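## Task

Scene 1: Stand both the yellow and the green supplement bottles upright on the top of the two-door cabinet beside arm3, with each base fully on that top surface. Finish with the tray empty, inside the room shared by arm1 and arm2, and not blocking the wall opening. The drink can has to finish upright on top of the same furniture it starts on. A loaded tray travels down one roller lane on its own, and an empty tray travels back along the other. It is a failure if the yellow bottle, the green bottle or the drink can touches a roller lane while no gripper is holding it. Anything that stays in place only because a robot is holding it does not count. At the end, release everything and move the arms away.

## Robot and tools

Robots and cameras: four identical i2rt Big YAM arms, named arm1, arm2, arm3 and arm4. arm1 and arm2 share one room and arm3 and arm4 share the other. A wall with an opening separates the rooms, and two roller lanes pass through it, one for the loaded tray and one for the empty tray on its way back. Each arm has six revolute joints, a two-finger gripper and a wrist camera (arm1_cam_wrist to arm4_cam_wrist). Two fixed cameras watch the rooms: cam_arm1_arm2 and cam_arm3_arm4. The hand can reach roughly 1.0 m out from the joint-1 axis. With joints 1 and 6 at 0 and the hand level and pointing forward, the wrist camera sits above the hand and looks toward the fingertips.

Frame: there is a single scene frame for the whole room, with its origin on the floor and +z pointing up. The hand point is midway between the fingertips. The hand's z axis runs along the fingers, and the fingers open and close along its y axis. No line prints the foot poses. You command joints, not Cartesian poses.

execute_actions(actions, cameras): actions is a list holding one action or none. An action is one object keyed by robot name. Each robot entry holds "joints", an object of absolute joint targets keyed by joint name. These are not offsets. Any subset of arms and joints may be given. Units, ranges and done-tolerances:
- joint1_rad, -2.879 to 2.879, ±0.045: yaws the arm about its foot, with positive counter-clockwise seen from above. At 0 the arm extends in the direction its foot faces.
- joint2_rad, 0 to 3.141, ±0.14: the shoulder. At 0 the upper arm lies roughly level pointing backward, and larger values raise it and then carry it forward.
- joint3_rad, 0 to 3.019, ±0.09: the elbow. At 0 the forearm is folded against the upper arm, and larger values open it.
- joint4_rad, -1.692 to 1.57, ±0.055: hand pitch, with positive tipping the fingers up.
- joint5_rad, -1.57 to 1.57, ±0.03: sideways hand swing, with positive toward the arm's right.
- joint6_rad, -2.094 to 2.094, ±0.035: hand roll, with positive clockwise when viewed from behind the hand.
- gripper_m, 0 to 0.093 m, ±0.003: the fingertip gap. The grip force is about 50 to 62 N per pad, lower on some grippers.
All motions in an action start at once, but they can finish at different times, and each joint has its own speed, so the hand may sweep a wide path. An action lasts at most 15 s. An unknown key or an out-of-range number rejects the whole call, and nothing moves. A joint or arm that you leave out can still be driving toward an older target. cameras lists the images to return. Leaving it out, passing null or passing ["all"] returns every camera, and [] returns none. The "pictures" line gives the image order. An empty actions list only reports state and images.

wait(seconds): 0 to 10 s. It commands nothing new while the simulation keeps running, then returns state and images. Use it to let trays roll.

zoom_image(camera, region): gives an enlarged view of part of that camera's latest full image. region is [x0, y0, x1, y1] in pixels, measured from the top-left corner, and can be no larger than 504 by 504.

finished_scene(scene): ends scene 1 or 2 permanently and is judged once the last command has been held. Its result also gives the next task. Replying without any tool call ends every remaining scene.

Reading results: joint_positions gives the current angles. joint_status reports how each commanded joint ended:
- reached target;
- off_target: stopped short and may still be pushing;
- contact_stop: now holding where it stopped;
- time_out: still pushing toward its target, or toward a clipped target at most 0.375, 0.375, 0.113, 0.225, 0.075 and 0.3 rad away for joints 1 to 6. It may resume by itself once the way is clear;
- not_followed: a self- and inter-arm collision check refused this arm's joint targets, usually with a cause: line. The gripper part still runs. The arm may retry those targets on later actions.
on_its_own describes joints this call did not command. In it, "held at" is the held target, not the actual position. A call with no action never shows the not-followed line. If a result reports a stop, any later execute_actions, wait or finished_scene calls in the same reply are skipped. MOTOR HOT appears at 85 °C. At 100 °C an OVER-TEMPERATURE FAULT makes that arm and its gripper go limp until they cool, and its keys read limit_stop_at_motor_heat. Send those targets again afterwards.

Cautions: the arms do not stop when they touch something and can push hard. To relieve a stalled joint, command its reported position. Tiny target changes may produce no motion. A joint carrying a load slowly sags. Holding loads and long pushes heat the motors, and thinking time counts too. The collision check can react too late and ignores fingers, gripper housings and wrist cameras, so keep arms well apart, because a hard press between two robots fails the run. Never let a bottle or the can rest unheld on a roller lane, carry them over the lanes while gripping them, and set them on the tray rather than on the rollers. Do not drop, tip or knock items onto the floor or out of the work area. Loose objects may occasionally get a small nudge. Finish with bottles upright and released, the can upright, the tray empty in the target room and clear of the opening, and all grippers open and moved away.

Each tool is called after "Request:" by a JSON object that holds its "api" and its "payload".

## Session

Request:
{"api": "execute_actions", "payload": {"actions": []}}

Scene clock: 0.00 s.
arm1.joint_positions: joint1_rad=-0.649 joint2_rad=+0.623 joint3_rad=+1.479 joint4_rad=-1.528 joint5_rad=+0.165 joint6_rad=-0.731 gripper_m=+0.095
arm1.joint_status: not commanded
arm1.hand: x=-1.0087 y=-0.4629 z=+1.4285 quat_wxyz=(-0.434, +0.635, -0.638, +0.028) (m; scene frame)
arm2.joint_positions: joint1_rad=-0.005 joint2_rad=+0.278 joint3_rad=+1.374 joint4_rad=-1.427 joint5_rad=-0.211 joint6_rad=+0.531 gripper_m=+0.094
arm2.joint_status: not commanded
arm2.hand: x=-1.7183 y=+0.1653 z=+1.5169 quat_wxyz=(-0.541, -0.171, -0.794, -0.218) (m; scene frame)
arm3.joint_positions: joint1_rad=+0.864 joint2_rad=+0.360 joint3_rad=+1.509 joint4_rad=-1.635 joint5_rad=-0.280 joint6_rad=+0.206 gripper_m=+0.094
arm3.joint_status: not commanded
arm3.hand: x=+1.0796 y=-0.5931 z=+1.4367 quat_wxyz=(-0.008, +0.789, -0.313, -0.528) (m; scene frame)
arm4.joint_positions: joint1_rad=+0.458 joint2_rad=+0.350 joint3_rad=+1.658 joint4_rad=-1.589 joint5_rad=+0.119 joint6_rad=-0.595 gripper_m=+0.095
arm4.joint_status: not commanded
arm4.hand: x=+1.7680 y=+0.1300 z=+1.5632 quat_wxyz=(+0.079, -0.703, -0.387, +0.591) (m; scene frame)
pictures: arm1_cam_wrist, arm2_cam_wrist, arm3_cam_wrist, arm4_cam_wrist, cam_arm1_arm2, cam_arm3_arm4
Images, in order (width x height): arm1_cam_wrist 672x504, arm2_cam_wrist 672x504, arm3_cam_wrist 672x504, arm4_cam_wrist 672x504, cam_arm1_arm2 672x504, cam_arm3_arm4 672x504.

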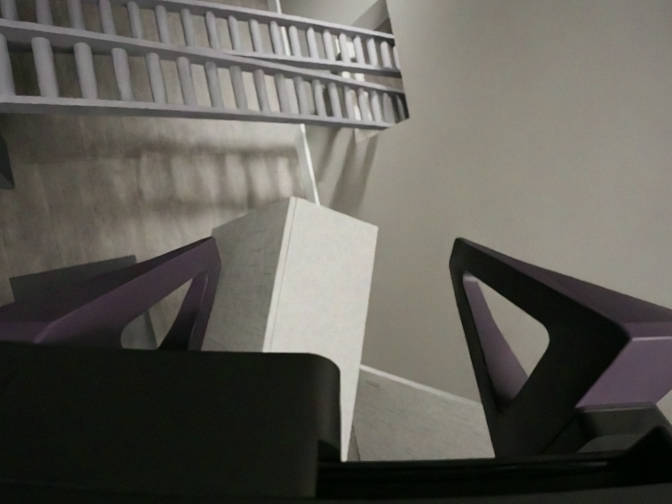

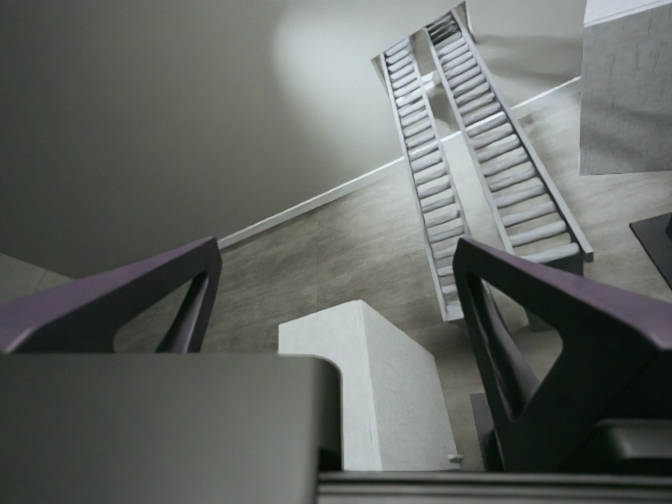

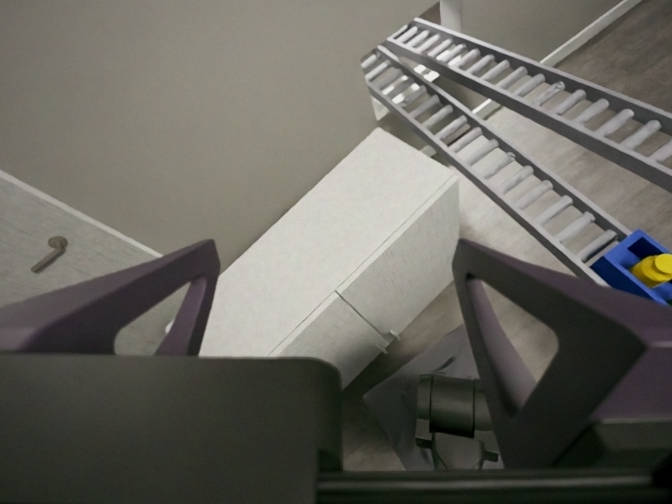

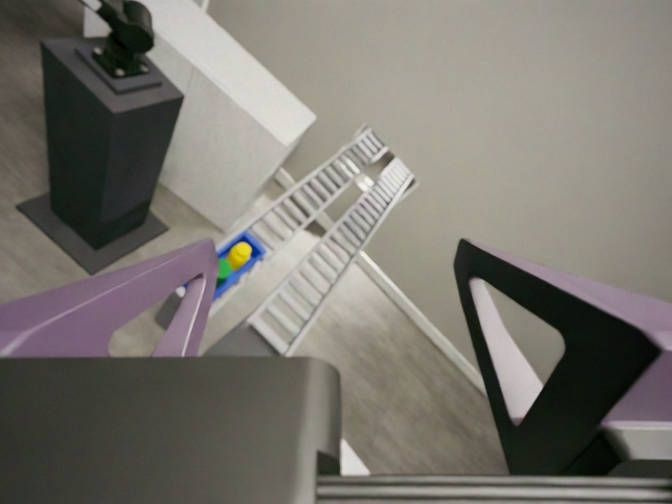

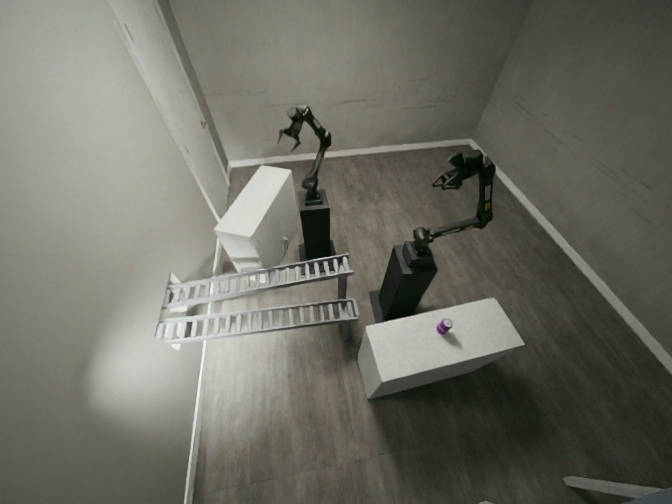

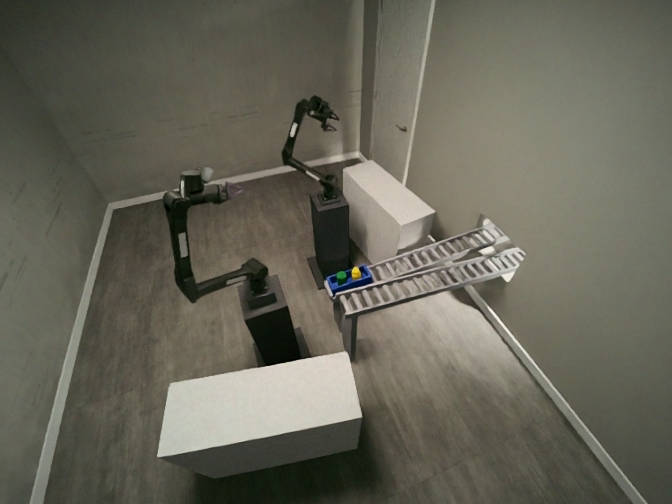

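Request:
{"api": "execute_actions", "payload": {"actions": [{"arm1":{"joints":{"joint2_rad":0.8,"joint3_rad":1.5,"joint4_rad":-0.7,"joint5_rad":0,"joint6_rad":0}},"arm2":{"joints":{"joint2_rad":1.57,"joint3_rad":1.57,"joint4_rad":0,"joint5_rad":0,"joint6_rad":0}},"arm3":{"joints":{"joint1_rad":0.6,"joint2_rad":1.57,"joint3_rad":1.57,"joint4_rad":-1.5,"joint5_rad":0,"joint6_rad":0}},"arm4":{"joints":{"joint2_rad":1.2,"joint3_rad":1.2,"joint4_rad":-1.0,"joint5_rad":0,"joint6_rad":0}}}], "cameras": ["arm3_cam_wrist","arm4_cam_wrist","cam_arm3_arm4"]}}

Request:
{"api": "zoom_image", "payload": {"camera": "cam_arm3_arm4", "region": [250,130,550,360]}}

Scene clock: 4.63 s.
arm1.joint_positions: joint1_rad=-0.649 joint2_rad=+0.803 joint3_rad=+1.479 joint4_rad=-0.717 joint5_rad=+0.002 joint6_rad=-0.011 gripper_m=+0.095
arm1.joint_status: all done
arm1.hand: x=-0.9338 y=-0.3215 z=+1.5630 quat_wxyz=(-0.618, +0.320, -0.650, -0.306) (m; scene frame)
arm2.joint_positions: joint1_rad=-0.005 joint2_rad=+1.580 joint3_rad=+1.540 joint4_rad=-0.027 joint5_rad=-0.004 joint6_rad=+0.010 gripper_m=+0.094
arm2.joint_status: all done
arm2.hand: x=-1.0804 y=+0.0987 z=+1.4336 quat_wxyz=(-0.683, -0.018, -0.730, +0.014) (m; scene frame)
arm3.joint_positions: joint1_rad=+0.605 joint2_rad=+1.569 joint3_rad=+1.558 joint4_rad=-1.504 joint5_rad=-0.003 joint6_rad=+0.015 gripper_m=+0.094
arm3.joint_status: all done
arm3.hand: x=+0.8779 y=-0.1981 z=+1.1320 quat_wxyz=(-0.006, +0.881, -0.473, -0.029) (m; scene frame)
arm4.joint_positions: joint1_rad=+0.458 joint2_rad=+1.196 joint3_rad=+1.180 joint4_rad=-1.021 joint5_rad=+0.004 joint6_rad=-0.010 gripper_m=+0.095
arm4.joint_status: all done
arm4.hand: x=+1.4031 y=-0.0883 z=+1.2217 quat_wxyz=(-0.058, -0.936, -0.242, +0.251) (m; scene frame)
pictures: arm3_cam_wrist, arm4_cam_wrist, cam_arm3_arm4
Images, in order (width x height): arm3_cam_wrist 672x504, arm4_cam_wrist 672x504, cam_arm3_arm4 672x504.

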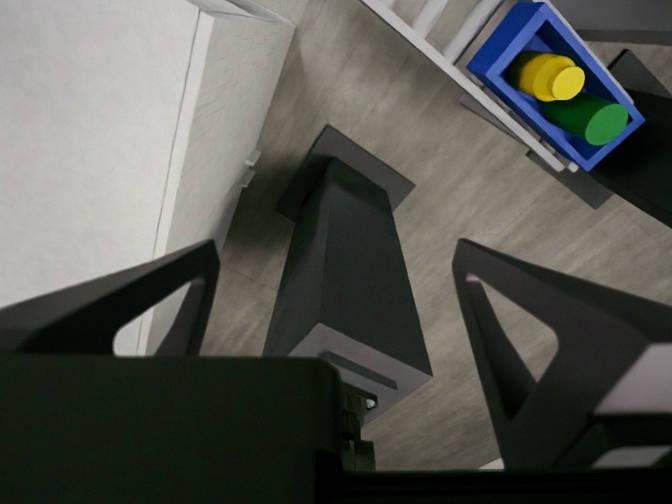

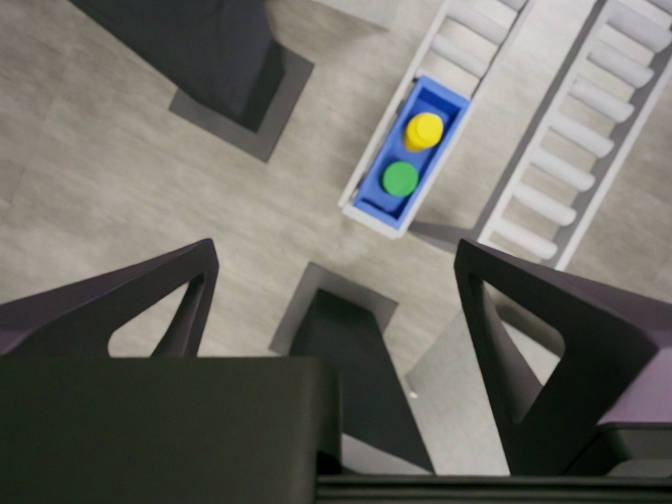

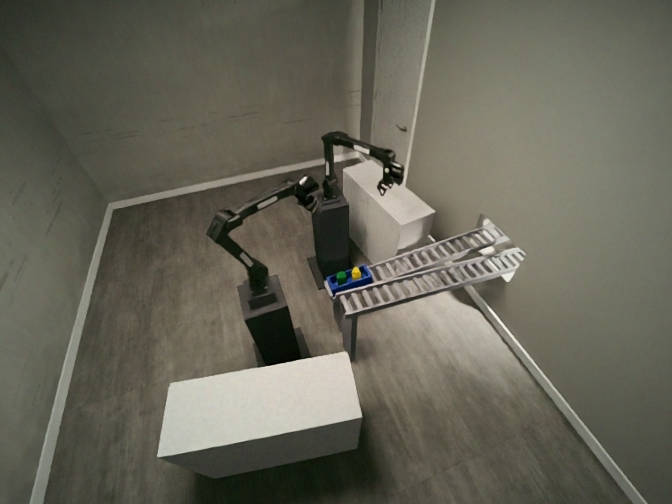

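Region (250, 130, 550, 360) of cam_arm3_arm4's 672x504 image, scaled by 1.680, with more detail than that image has; it fills the top 386 rows of this view, and the rest is white.

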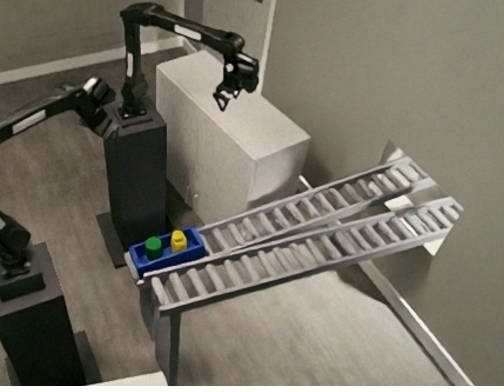

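Request:
{"api": "execute_actions", "payload": {"actions": [{"arm1":{"joints":{"joint3_rad":0.8,"joint4_rad":0}},"arm2":{"joints":{"joint4_rad":-1.5}},"arm3":{"joints":{"joint2_rad":1.0,"joint1_rad":0.6}},"arm4":{"joints":{"joint2_rad":1.2,"joint3_rad":2.0}}}], "cameras": []}}

Scene clock: 9.07 s.
arm1.joint_positions: joint1_rad=-0.649 joint2_rad=+0.800 joint3_rad=+0.795 joint4_rad=-0.017 joint5_rad=+0.002 joint6_rad=-0.011 gripper_m=+0.095
arm1.joint_status: all done
arm1.hand: x=-0.8869 y=-0.2551 z=+1.3254 quat_wxyz=(-0.624, +0.317, -0.644, -0.309) (m; scene frame)
arm2.joint_positions: joint1_rad=-0.005 joint2_rad=+1.580 joint3_rad=+1.540 joint4_rad=-1.485 joint5_rad=-0.004 joint6_rad=+0.010 gripper_m=+0.094
arm2.joint_status: all done
arm2.hand: x=-1.3143 y=+0.1085 z=+1.2046 quat_wxyz=(-0.023, -0.029, -0.999, +0.002) (m; scene frame)
arm3.joint_positions: joint1_rad=+0.605 joint2_rad=+1.003 joint3_rad=+1.558 joint4_rad=-1.504 joint5_rad=-0.003 joint6_rad=+0.015 gripper_m=+0.094
arm3.joint_status: all done
arm3.hand: x=+0.9603 y=-0.3132 z=+1.3597 quat_wxyz=(-0.134, +0.838, -0.452, -0.276) (m; scene frame)
arm4.joint_positions: joint1_rad=+0.458 joint2_rad=+1.196 joint3_rad=+1.952 joint4_rad=-1.013 joint5_rad=+0.004 joint6_rad=-0.010 gripper_m=+0.095
arm4.joint_status: all done
arm4.hand: x=+1.3912 y=-0.0971 z=+1.6390 quat_wxyz=(-0.142, -0.771, -0.200, +0.588) (m; scene frame)
pictures: none
No camera images: the call's "cameras" was empty. Leave "cameras" out to get every camera's image.

Request:
{"api": "execute_actions", "payload": {"actions": [{"arm3":{"joints":{"joint1_rad":0.15,"joint2_rad":1.6,"joint3_rad":1.65,"joint4_rad":-1.6}},"arm4":{"joints":{"joint1_rad":-0.3,"joint2_rad":0.5,"joint3_rad":1.2,"joint4_rad":-1.5}}}], "cameras": ["arm3_cam_wrist","arm4_cam_wrist","cam_arm3_arm4"]}}

Scene clock: 15.10 s.
arm1.joint_positions: joint1_rad=-0.649 joint2_rad=+0.800 joint3_rad=+0.795 joint4_rad=-0.017 joint5_rad=+0.002 joint6_rad=-0.011 gripper_m=+0.095
arm1.joint_status: not commanded
arm1.hand: x=-0.8869 y=-0.2551 z=+1.3254 quat_wxyz=(-0.624, +0.317, -0.644, -0.309) (m; scene frame)
arm2.joint_positions: joint1_rad=-0.005 joint2_rad=+1.580 joint3_rad=+1.540 joint4_rad=-1.485 joint5_rad=-0.004 joint6_rad=+0.010 gripper_m=+0.094
arm2.joint_status: not commanded
arm2.hand: x=-1.3143 y=+0.1085 z=+1.2046 quat_wxyz=(-0.023, -0.029, -0.999, +0.002) (m; scene frame)
arm3.joint_positions: joint1_rad=+0.143 joint2_rad=+1.618 joint3_rad=+1.627 joint4_rad=-1.590 joint5_rad=-0.001 joint6_rad=+0.013 gripper_m=+0.094
arm3.joint_status: all done
arm3.hand: x=+1.0848 y=-0.1157 z=+1.1325 quat_wxyz=(+0.010, +0.750, -0.662, +0.001) (m; scene frame)
arm4.joint_positions: joint1_rad=-0.294 joint2_rad=+0.496 joint3_rad=+1.200 joint4_rad=-1.494 joint5_rad=+0.001 joint6_rad=-0.008 gripper_m=+0.095
arm4.joint_status: all done
arm4.hand: x=+1.6216 y=+0.1724 z=+1.3800 quat_wxyz=(+0.057, -0.919, +0.112, +0.373) (m; scene frame)
pictures: arm3_cam_wrist, arm4_cam_wrist, cam_arm3_arm4
Images, in order (width x height): arm3_cam_wrist 672x504, arm4_cam_wrist 672x504, cam_arm3_arm4 672x504.

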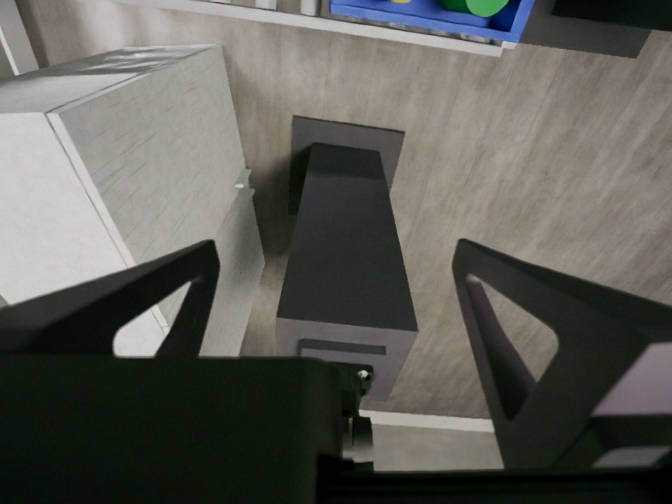

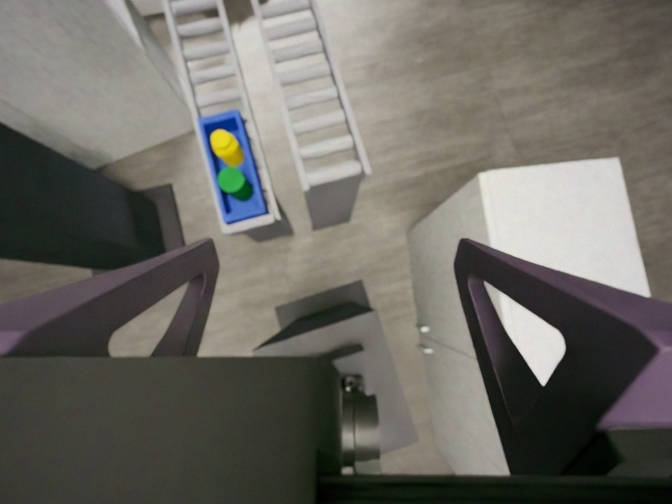

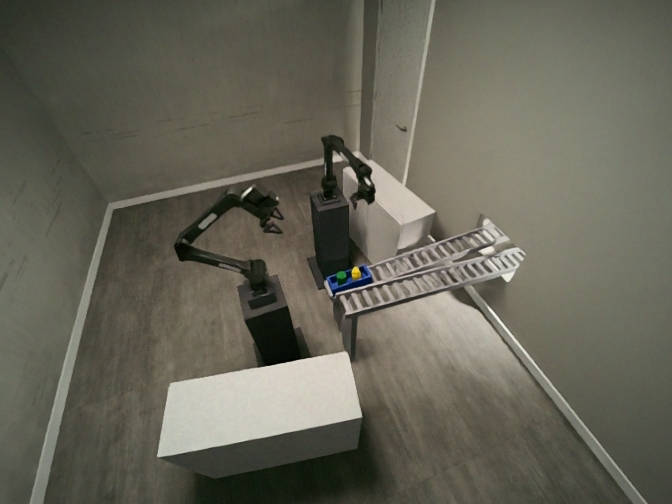

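Request:
{"api": "execute_actions", "payload": {"actions": [{"arm3":{"joints":{"joint1_rad":0.0,"joint2_rad":2.1,"joint3_rad":2.37,"joint4_rad":-1.65}}}], "cameras": ["arm3_cam_wrist","cam_arm3_arm4"]}}

Scene clock: 17.70 s.
arm1.joint_positions: joint1_rad=-0.649 joint2_rad=+0.800 joint3_rad=+0.795 joint4_rad=-0.017 joint5_rad=+0.002 joint6_rad=-0.011 gripper_m=+0.095
arm1.joint_status: not commanded
arm1.hand: x=-0.8869 y=-0.2551 z=+1.3254 quat_wxyz=(-0.624, +0.317, -0.644, -0.309) (m; scene frame)
arm2.joint_positions: joint1_rad=-0.005 joint2_rad=+1.580 joint3_rad=+1.540 joint4_rad=-1.485 joint5_rad=-0.004 joint6_rad=+0.010 gripper_m=+0.094
arm2.joint_status: not commanded
arm2.hand: x=-1.3143 y=+0.1085 z=+1.2046 quat_wxyz=(-0.023, -0.029, -0.999, +0.002) (m; scene frame)
arm3.joint_positions: joint1_rad=-0.002 joint2_rad=+2.109 joint3_rad=+2.322 joint4_rad=-1.646 joint5_rad=-0.001 joint6_rad=+0.013 gripper_m=+0.094
arm3.joint_status: all done
arm3.hand: x=+1.1567 y=+0.0830 z=+1.1247 quat_wxyz=(-0.041, +0.698, -0.713, -0.051) (m; scene frame)
arm4.joint_positions: joint1_rad=-0.294 joint2_rad=+0.496 joint3_rad=+1.200 joint4_rad=-1.494 joint5_rad=+0.001 joint6_rad=-0.008 gripper_m=+0.095
arm4.joint_status: not commanded
arm4.hand: x=+1.6216 y=+0.1724 z=+1.3800 quat_wxyz=(+0.057, -0.919, +0.112, +0.373) (m; scene frame)
pictures: arm3_cam_wrist, cam_arm3_arm4
Images, in order (width x height): arm3_cam_wrist 672x504, cam_arm3_arm4 672x504.

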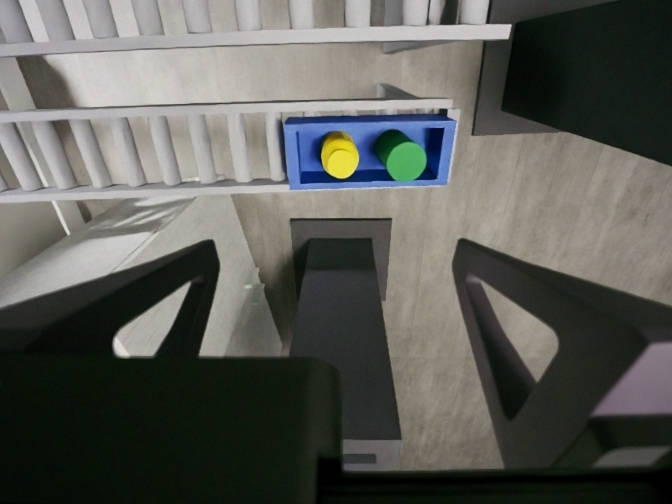

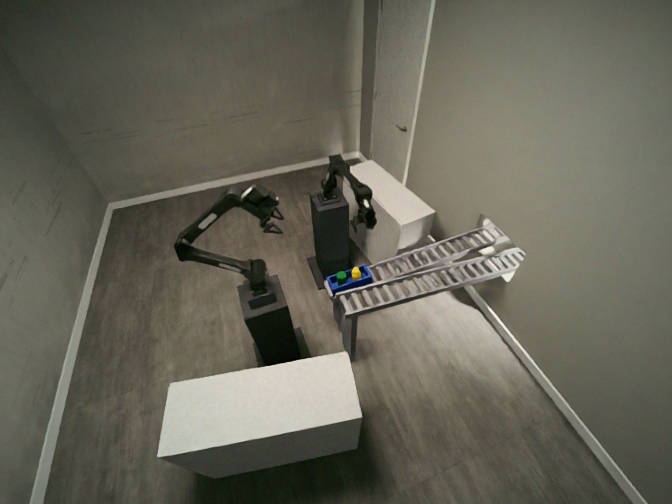

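Request:
{"api": "execute_actions", "payload": {"actions": [{"arm3":{"joints":{"joint2_rad":2.18,"joint3_rad":2.12,"joint4_rad":-1.5}}}], "cameras": ["arm3_cam_wrist","cam_arm3_arm4"]}}

Scene clock: 20.00 s.
arm1.joint_positions: joint1_rad=-0.649 joint2_rad=+0.800 joint3_rad=+0.795 joint4_rad=-0.017 joint5_rad=+0.002 joint6_rad=-0.011 gripper_m=+0.095
arm1.joint_status: not commanded
arm1.hand: x=-0.8869 y=-0.2551 z=+1.3254 quat_wxyz=(-0.624, +0.317, -0.644, -0.309) (m; scene frame)
arm2.joint_positions: joint1_rad=-0.005 joint2_rad=+1.580 joint3_rad=+1.540 joint4_rad=-1.485 joint5_rad=-0.004 joint6_rad=+0.010 gripper_m=+0.094
arm2.joint_status: not commanded
arm2.hand: x=-1.3143 y=+0.1085 z=+1.2046 quat_wxyz=(-0.023, -0.029, -0.999, +0.002) (m; scene frame)
arm3.joint_positions: joint1_rad=-0.002 joint2_rad=+2.191 joint3_rad=+2.110 joint4_rad=-1.511 joint5_rad=-0.001 joint6_rad=+0.013 gripper_m=+0.094
arm3.joint_status: all done
arm3.hand: x=+1.1550 y=+0.0733 z=+0.9891 quat_wxyz=(+0.015, +0.700, -0.714, +0.006) (m; scene frame)
arm4.joint_positions: joint1_rad=-0.294 joint2_rad=+0.496 joint3_rad=+1.200 joint4_rad=-1.494 joint5_rad=+0.001 joint6_rad=-0.008 gripper_m=+0.095
arm4.joint_status: not commanded
arm4.hand: x=+1.6216 y=+0.1724 z=+1.3800 quat_wxyz=(+0.057, -0.919, +0.112, +0.373) (m; scene frame)
pictures: arm3_cam_wrist, cam_arm3_arm4
Images, in order (width x height): arm3_cam_wrist 672x504, cam_arm3_arm4 672x504.

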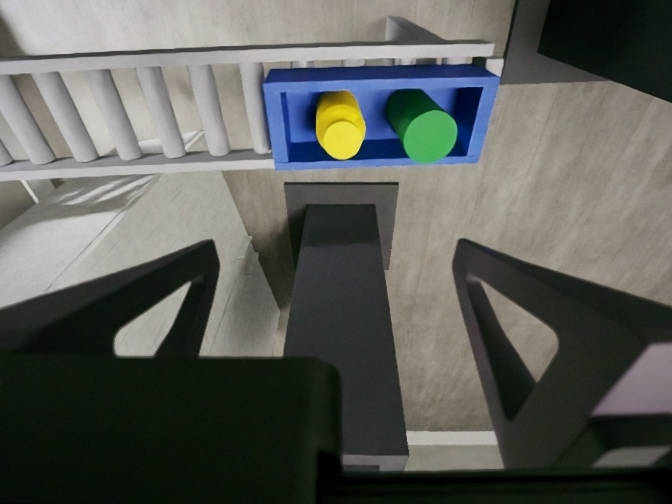

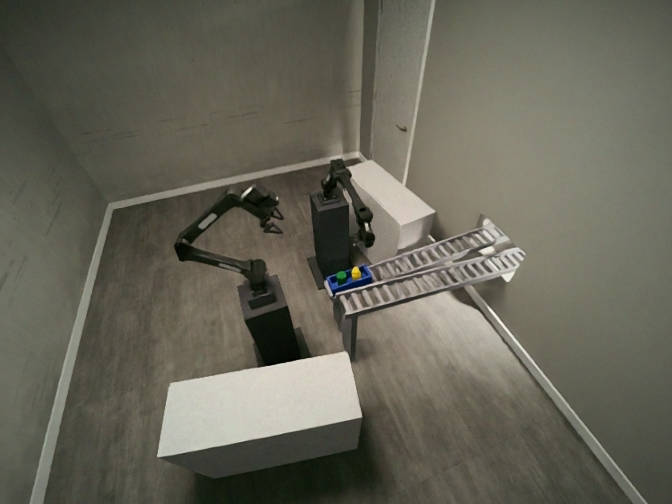

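Request:
{"api": "execute_actions", "payload": {"actions": [{"arm3":{"joints":{"joint2_rad":2.255,"joint3_rad":1.855,"joint4_rad":-1.15}}}], "cameras": ["arm3_cam_wrist","cam_arm3_arm4"]}}

Scene clock: 22.37 s.
arm1.joint_positions: joint1_rad=-0.649 joint2_rad=+0.800 joint3_rad=+0.795 joint4_rad=-0.017 joint5_rad=+0.002 joint6_rad=-0.011 gripper_m=+0.095
arm1.joint_status: not commanded
arm1.hand: x=-0.8869 y=-0.2551 z=+1.3254 quat_wxyz=(-0.624, +0.317, -0.644, -0.309) (m; scene frame)
arm2.joint_positions: joint1_rad=-0.005 joint2_rad=+1.580 joint3_rad=+1.540 joint4_rad=-1.485 joint5_rad=-0.004 joint6_rad=+0.010 gripper_m=+0.094
arm2.joint_status: not commanded
arm2.hand: x=-1.3143 y=+0.1085 z=+1.2046 quat_wxyz=(-0.023, -0.029, -0.999, +0.002) (m; scene frame)
arm3.joint_positions: joint1_rad=-0.002 joint2_rad=+2.264 joint3_rad=+1.845 joint4_rad=-1.161 joint5_rad=-0.001 joint6_rad=+0.013 gripper_m=+0.094
arm3.joint_status: all done
arm3.hand: x=+1.1532 y=+0.0625 z=+0.8442 quat_wxyz=(+0.010, +0.700, -0.714, +0.001) (m; scene frame)
arm4.joint_positions: joint1_rad=-0.294 joint2_rad=+0.496 joint3_rad=+1.200 joint4_rad=-1.494 joint5_rad=+0.001 joint6_rad=-0.008 gripper_m=+0.095
arm4.joint_status: not commanded
arm4.hand: x=+1.6216 y=+0.1724 z=+1.3800 quat_wxyz=(+0.057, -0.919, +0.112, +0.373) (m; scene frame)
pictures: arm3_cam_wrist, cam_arm3_arm4
Images, in order (width x height): arm3_cam_wrist 672x504, cam_arm3_arm4 672x504.

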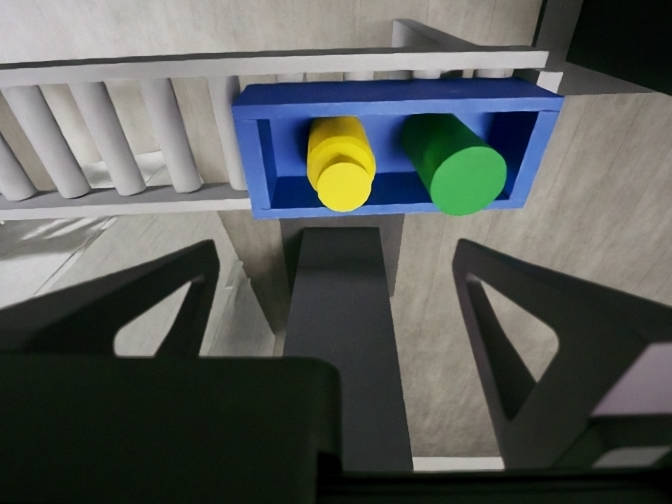

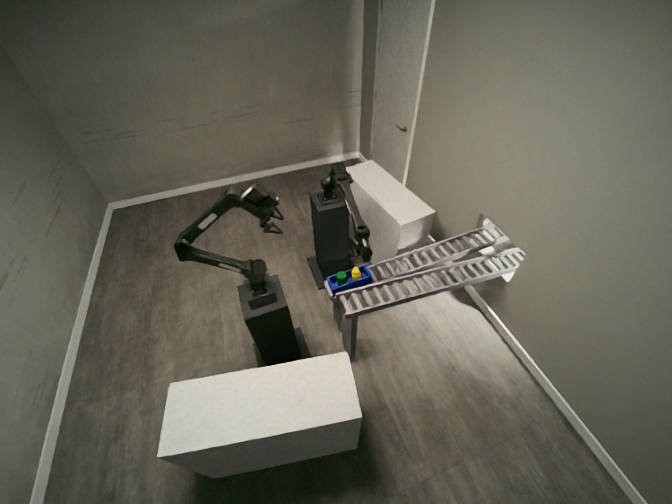

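Request:
{"api": "execute_actions", "payload": {"actions": [{"arm3":{"joints":{"joint2_rad":2.322,"joint3_rad":1.72,"joint4_rad":-0.94}}}], "cameras": ["arm3_cam_wrist","cam_arm3_arm4"]}}

Scene clock: 24.77 s.
arm1.joint_positions: joint1_rad=-0.649 joint2_rad=+0.800 joint3_rad=+0.795 joint4_rad=-0.017 joint5_rad=+0.002 joint6_rad=-0.011 gripper_m=+0.095
arm1.joint_status: not commanded
arm1.hand: x=-0.8869 y=-0.2551 z=+1.3254 quat_wxyz=(-0.624, +0.317, -0.644, -0.309) (m; scene frame)
arm2.joint_positions: joint1_rad=-0.005 joint2_rad=+1.580 joint3_rad=+1.540 joint4_rad=-1.485 joint5_rad=-0.004 joint6_rad=+0.010 gripper_m=+0.094
arm2.joint_status: not commanded
arm2.hand: x=-1.3143 y=+0.1085 z=+1.2046 quat_wxyz=(-0.023, -0.029, -0.999, +0.002) (m; scene frame)
arm3.joint_positions: joint1_rad=-0.002 joint2_rad=+2.320 joint3_rad=+1.716 joint4_rad=-0.951 joint5_rad=-0.001 joint6_rad=+0.013 gripper_m=+0.094
arm3.joint_status: all done
arm3.hand: x=+1.1522 y=+0.0467 z=+0.7657 quat_wxyz=(+0.002, +0.700, -0.714, -0.008) (m; scene frame)
arm4.joint_positions: joint1_rad=-0.294 joint2_rad=+0.496 joint3_rad=+1.200 joint4_rad=-1.494 joint5_rad=+0.001 joint6_rad=-0.008 gripper_m=+0.095
arm4.joint_status: not commanded
arm4.hand: x=+1.6216 y=+0.1724 z=+1.3800 quat_wxyz=(+0.057, -0.919, +0.112, +0.373) (m; scene frame)
pictures: arm3_cam_wrist, cam_arm3_arm4
Images, in order (width x height): arm3_cam_wrist 672x504, cam_arm3_arm4 672x504.

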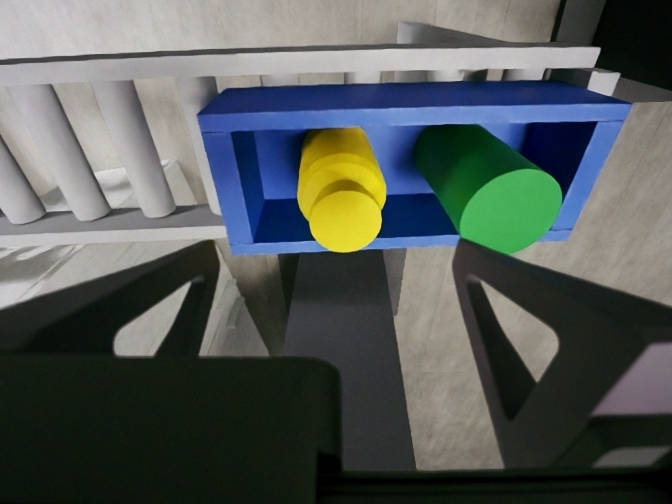

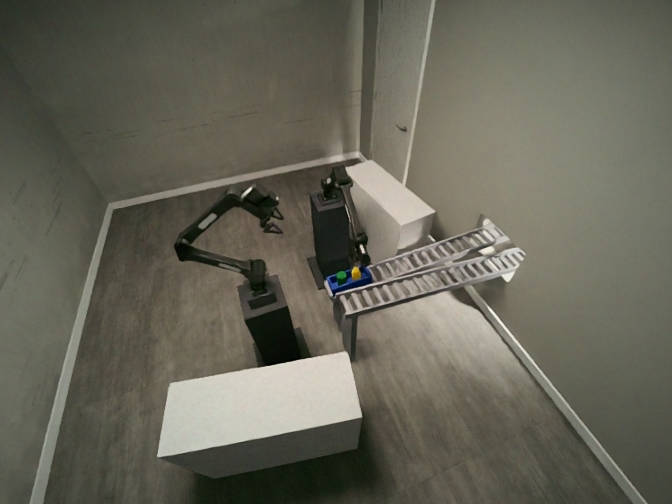

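Request:
{"api": "execute_actions", "payload": {"actions": [{"arm3":{"joints":{"joint2_rad":2.388,"joint3_rad":1.642,"joint4_rad":-0.805}}}], "cameras": ["arm3_cam_wrist","cam_arm3_arm4"]}}

Scene clock: 26.87 s.
arm1.joint_positions: joint1_rad=-0.649 joint2_rad=+0.800 joint3_rad=+0.795 joint4_rad=-0.017 joint5_rad=+0.002 joint6_rad=-0.011 gripper_m=+0.095
arm1.joint_status: not commanded
arm1.hand: x=-0.8869 y=-0.2551 z=+1.3254 quat_wxyz=(-0.624, +0.317, -0.644, -0.309) (m; scene frame)
arm2.joint_positions: joint1_rad=-0.005 joint2_rad=+1.580 joint3_rad=+1.540 joint4_rad=-1.485 joint5_rad=-0.004 joint6_rad=+0.010 gripper_m=+0.094
arm2.joint_status: not commanded
arm2.hand: x=-1.3143 y=+0.1085 z=+1.2046 quat_wxyz=(-0.023, -0.029, -0.999, +0.002) (m; scene frame)
arm3.joint_positions: joint1_rad=-0.002 joint2_rad=+2.383 joint3_rad=+1.638 joint4_rad=-0.816 joint5_rad=-0.001 joint6_rad=+0.013 gripper_m=+0.094
arm3.joint_status: all done
arm3.hand: x=+1.1513 y=+0.0255 z=+0.7042 quat_wxyz=(+0.004, +0.700, -0.714, -0.006) (m; scene frame)
arm4.joint_positions: joint1_rad=-0.294 joint2_rad=+0.496 joint3_rad=+1.200 joint4_rad=-1.494 joint5_rad=+0.001 joint6_rad=-0.008 gripper_m=+0.095
arm4.joint_status: not commanded
arm4.hand: x=+1.6216 y=+0.1724 z=+1.3800 quat_wxyz=(+0.057, -0.919, +0.112, +0.373) (m; scene frame)
pictures: arm3_cam_wrist, cam_arm3_arm4
Images, in order (width x height): arm3_cam_wrist 672x504, cam_arm3_arm4 672x504.

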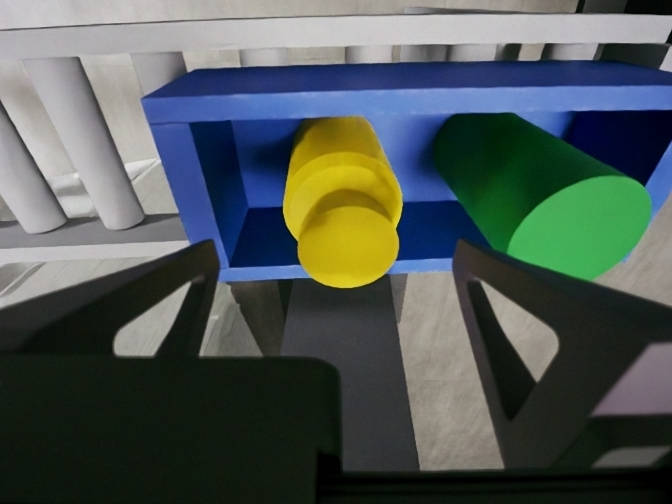

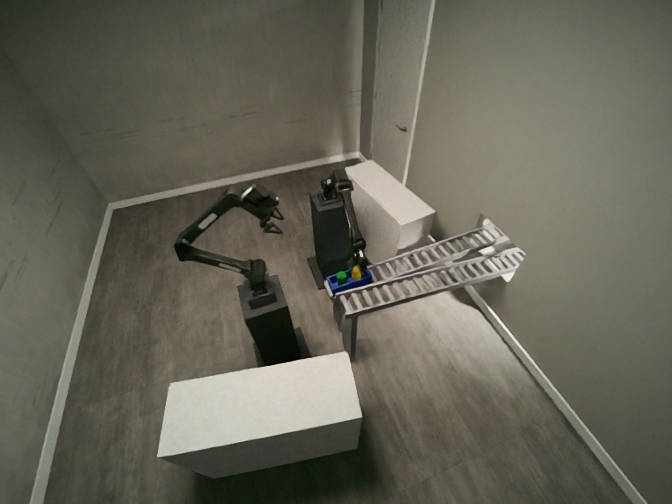

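Request:
{"api": "execute_actions", "payload": {"actions": [{"arm3":{"joints":{"joint2_rad":2.436,"joint3_rad":1.59,"joint4_rad":-0.72}}}], "cameras": ["arm3_cam_wrist","cam_arm3_arm4"]}}

Request:
{"api": "zoom_image", "payload": {"camera": "cam_arm3_arm4", "region": [310,220,410,310]}}

Scene clock: 28.70 s.
arm1.joint_positions: joint1_rad=-0.649 joint2_rad=+0.800 joint3_rad=+0.795 joint4_rad=-0.017 joint5_rad=+0.002 joint6_rad=-0.011 gripper_m=+0.095
arm1.joint_status: not commanded
arm1.hand: x=-0.8869 y=-0.2551 z=+1.3254 quat_wxyz=(-0.624, +0.317, -0.644, -0.309) (m; scene frame)
arm2.joint_positions: joint1_rad=-0.005 joint2_rad=+1.580 joint3_rad=+1.540 joint4_rad=-1.485 joint5_rad=-0.004 joint6_rad=+0.010 gripper_m=+0.094
arm2.joint_status: not commanded
arm2.hand: x=-1.3143 y=+0.1085 z=+1.2046 quat_wxyz=(-0.023, -0.029, -0.999, +0.002) (m; scene frame)
arm3.joint_positions: joint1_rad=-0.002 joint2_rad=+2.423 joint3_rad=+1.590 joint4_rad=-0.732 joint5_rad=-0.001 joint6_rad=+0.013 gripper_m=+0.094
arm3.joint_status: all done
arm3.hand: x=+1.1507 y=+0.0087 z=+0.6679 quat_wxyz=(+0.005, +0.700, -0.714, -0.004) (m; scene frame)
arm4.joint_positions: joint1_rad=-0.294 joint2_rad=+0.496 joint3_rad=+1.200 joint4_rad=-1.494 joint5_rad=+0.001 joint6_rad=-0.008 gripper_m=+0.095
arm4.joint_status: not commanded
arm4.hand: x=+1.6216 y=+0.1724 z=+1.3800 quat_wxyz=(+0.057, -0.919, +0.112, +0.373) (m; scene frame)
pictures: arm3_cam_wrist, cam_arm3_arm4
Images, in order (width x height): arm3_cam_wrist 672x504, cam_arm3_arm4 672x504.

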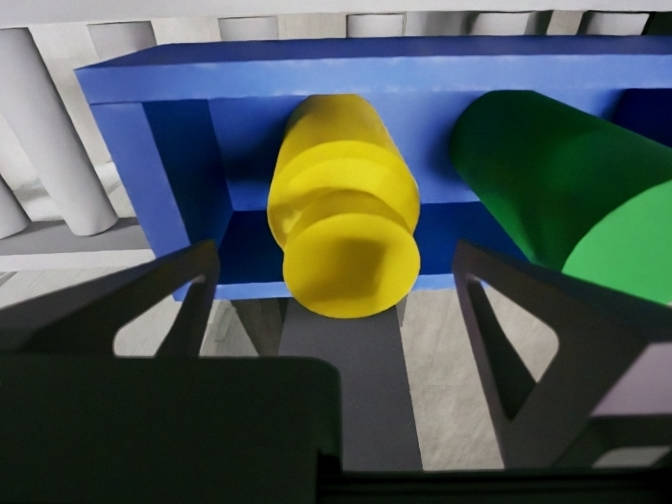

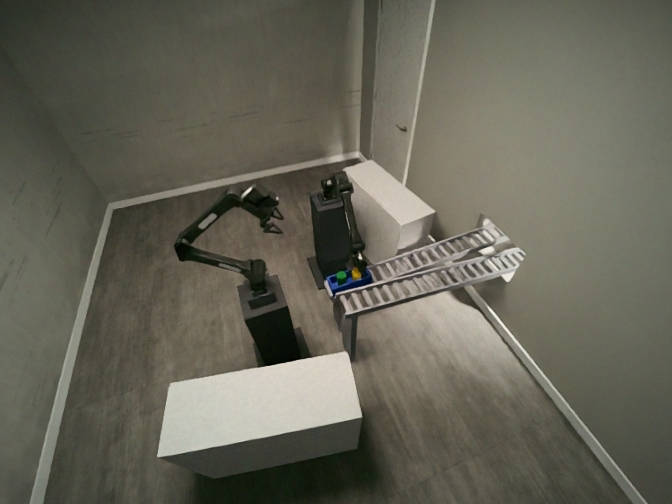

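Region (310, 220, 410, 310) of cam_arm3_arm4's 672x504 image, scaled by 5.040, with more detail than that image has; it fills the top 454 rows of this view, and the rest is white.

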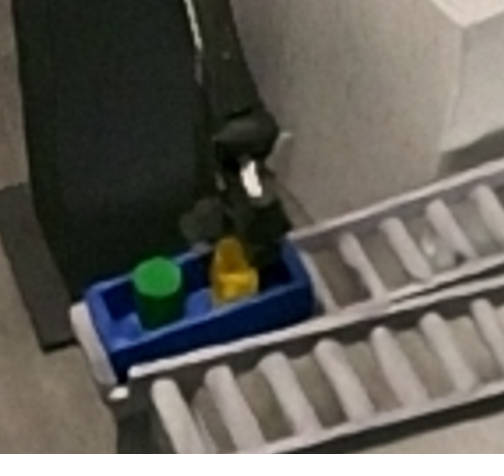

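Request:
{"api": "execute_actions", "payload": {"actions": [{"arm3":{"joints":{"joint2_rad":2.525,"joint3_rad":1.66,"joint4_rad":-0.692}}}], "cameras": ["arm3_cam_wrist","cam_arm3_arm4"]}}

Scene clock: 30.83 s.
arm1.joint_positions: joint1_rad=-0.649 joint2_rad=+0.800 joint3_rad=+0.795 joint4_rad=-0.017 joint5_rad=+0.002 joint6_rad=-0.011 gripper_m=+0.095
arm1.joint_status: not commanded
arm1.hand: x=-0.8869 y=-0.2551 z=+1.3254 quat_wxyz=(-0.624, +0.317, -0.644, -0.309) (m; scene frame)
arm2.joint_positions: joint1_rad=-0.005 joint2_rad=+1.580 joint3_rad=+1.540 joint4_rad=-1.485 joint5_rad=-0.004 joint6_rad=+0.010 gripper_m=+0.094
arm2.joint_status: not commanded
arm2.hand: x=-1.3143 y=+0.1085 z=+1.2046 quat_wxyz=(-0.023, -0.029, -0.999, +0.002) (m; scene frame)
arm3.joint_positions: joint1_rad=-0.002 joint2_rad=+2.517 joint3_rad=+1.630 joint4_rad=-0.699 joint5_rad=-0.001 joint6_rad=+0.013 gripper_m=+0.094
arm3.joint_status: all done
arm3.hand: x=+1.1502 y=+0.0042 z=+0.6223 quat_wxyz=(+0.013, +0.700, -0.714, +0.004) (m; scene frame)
arm4.joint_positions: joint1_rad=-0.294 joint2_rad=+0.496 joint3_rad=+1.200 joint4_rad=-1.494 joint5_rad=+0.001 joint6_rad=-0.008 gripper_m=+0.095
arm4.joint_status: not commanded
arm4.hand: x=+1.6216 y=+0.1724 z=+1.3800 quat_wxyz=(+0.057, -0.919, +0.112, +0.373) (m; scene frame)
pictures: arm3_cam_wrist, cam_arm3_arm4
Images, in order (width x height): arm3_cam_wrist 672x504, cam_arm3_arm4 672x504.

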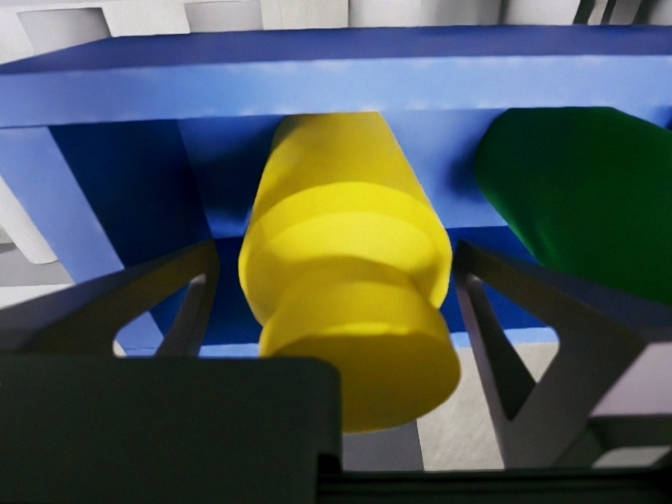

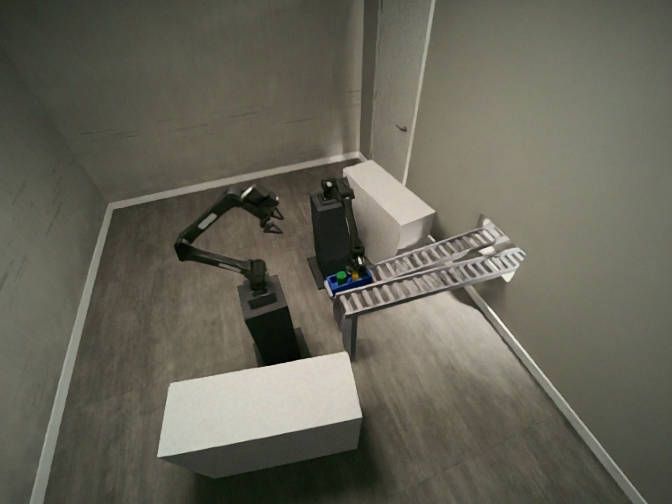

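Request:
{"api": "execute_actions", "payload": {"actions": [{"arm3":{"joints":{"joint3_rad":1.70,"joint4_rad":-0.73}}}], "cameras": ["arm3_cam_wrist"]}}

Request:
{"api": "execute_actions", "payload": {"actions": [{"arm3":{"joints":{"gripper_m":0.0}}}], "cameras": ["arm3_cam_wrist"]}}

Scene clock: 32.20 s.
arm1.joint_positions: joint1_rad=-0.649 joint2_rad=+0.800 joint3_rad=+0.795 joint4_rad=-0.017 joint5_rad=+0.002 joint6_rad=-0.011 gripper_m=+0.095
arm1.joint_status: not commanded
arm1.hand: x=-0.8869 y=-0.2551 z=+1.3254 quat_wxyz=(-0.624, +0.317, -0.644, -0.309) (m; scene frame)
arm2.joint_positions: joint1_rad=-0.005 joint2_rad=+1.580 joint3_rad=+1.540 joint4_rad=-1.485 joint5_rad=-0.004 joint6_rad=+0.010 gripper_m=+0.094
arm2.joint_status: not commanded
arm2.hand: x=-1.3143 y=+0.1085 z=+1.2046 quat_wxyz=(-0.023, -0.029, -0.999, +0.002) (m; scene frame)
arm3.joint_positions: joint1_rad=-0.002 joint2_rad=+2.517 joint3_rad=+1.666 joint4_rad=-0.720 joint5_rad=-0.001 joint6_rad=+0.013 gripper_m=+0.094
arm3.joint_status: all done
arm3.hand: x=+1.1504 y=+0.0189 z=+0.6312 quat_wxyz=(+0.007, +0.700, -0.714, -0.002) (m; scene frame)
arm4.joint_positions: joint1_rad=-0.294 joint2_rad=+0.496 joint3_rad=+1.200 joint4_rad=-1.494 joint5_rad=+0.001 joint6_rad=-0.008 gripper_m=+0.095
arm4.joint_status: not commanded
arm4.hand: x=+1.6216 y=+0.1724 z=+1.3800 quat_wxyz=(+0.057, -0.919, +0.112, +0.373) (m; scene frame)
pictures: arm3_cam_wrist
Images, in order (width x height): arm3_cam_wrist 672x504.

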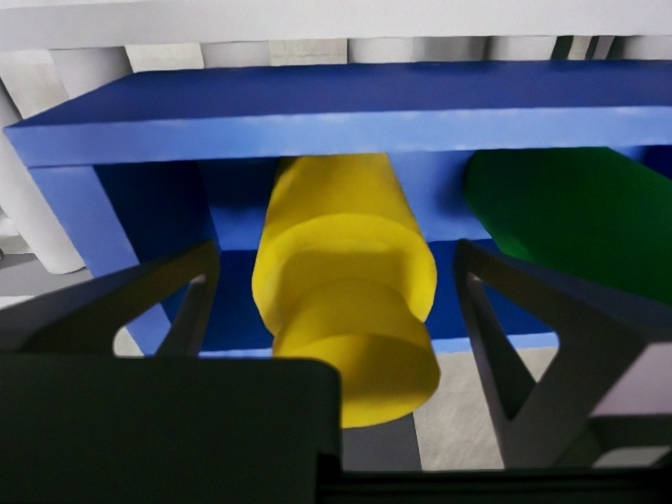

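Scene clock: 32.93 s.
arm1.joint_positions: joint1_rad=-0.649 joint2_rad=+0.800 joint3_rad=+0.795 joint4_rad=-0.017 joint5_rad=+0.002 joint6_rad=-0.011 gripper_m=+0.095
arm1.joint_status: not commanded
arm1.hand: x=-0.8869 y=-0.2551 z=+1.3254 quat_wxyz=(-0.624, +0.317, -0.644, -0.309) (m; scene frame)
arm2.joint_positions: joint1_rad=-0.005 joint2_rad=+1.580 joint3_rad=+1.540 joint4_rad=-1.485 joint5_rad=-0.004 joint6_rad=+0.010 gripper_m=+0.094
arm2.joint_status: not commanded
arm2.hand: x=-1.3143 y=+0.1085 z=+1.2046 quat_wxyz=(-0.023, -0.029, -0.999, +0.002) (m; scene frame)
arm3.joint_positions: joint1_rad=-0.002 joint2_rad=+2.517 joint3_rad=+1.666 joint4_rad=-0.720 joint5_rad=+0.000 joint6_rad=+0.013 gripper_m=+0.065
arm3.joint_status: gripper_m off_target (ended at +0.065, target +0.000)
arm3.hand: x=+1.1506 y=+0.0188 z=+0.6312 quat_wxyz=(+0.007, +0.700, -0.714, -0.002) (m; scene frame)
arm4.joint_positions: joint1_rad=-0.294 joint2_rad=+0.496 joint3_rad=+1.200 joint4_rad=-1.494 joint5_rad=+0.001 joint6_rad=-0.008 gripper_m=+0.095
arm4.joint_status: not commanded
arm4.hand: x=+1.6216 y=+0.1724 z=+1.3800 quat_wxyz=(+0.057, -0.919, +0.112, +0.373) (m; scene frame)
pictures: arm3_cam_wrist
Images, in order (width x height): arm3_cam_wrist 672x504.

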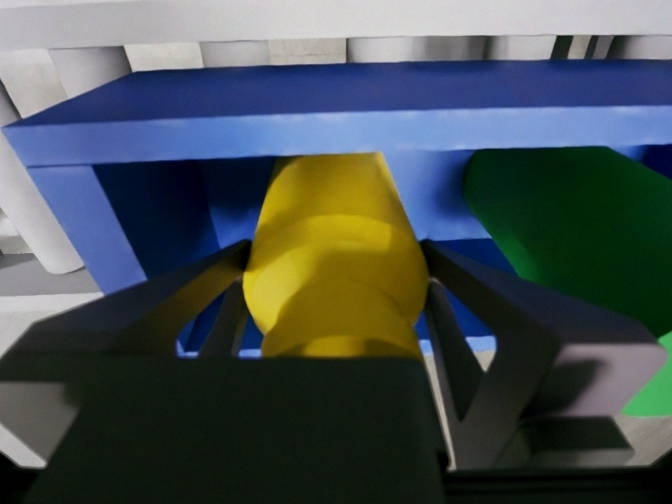

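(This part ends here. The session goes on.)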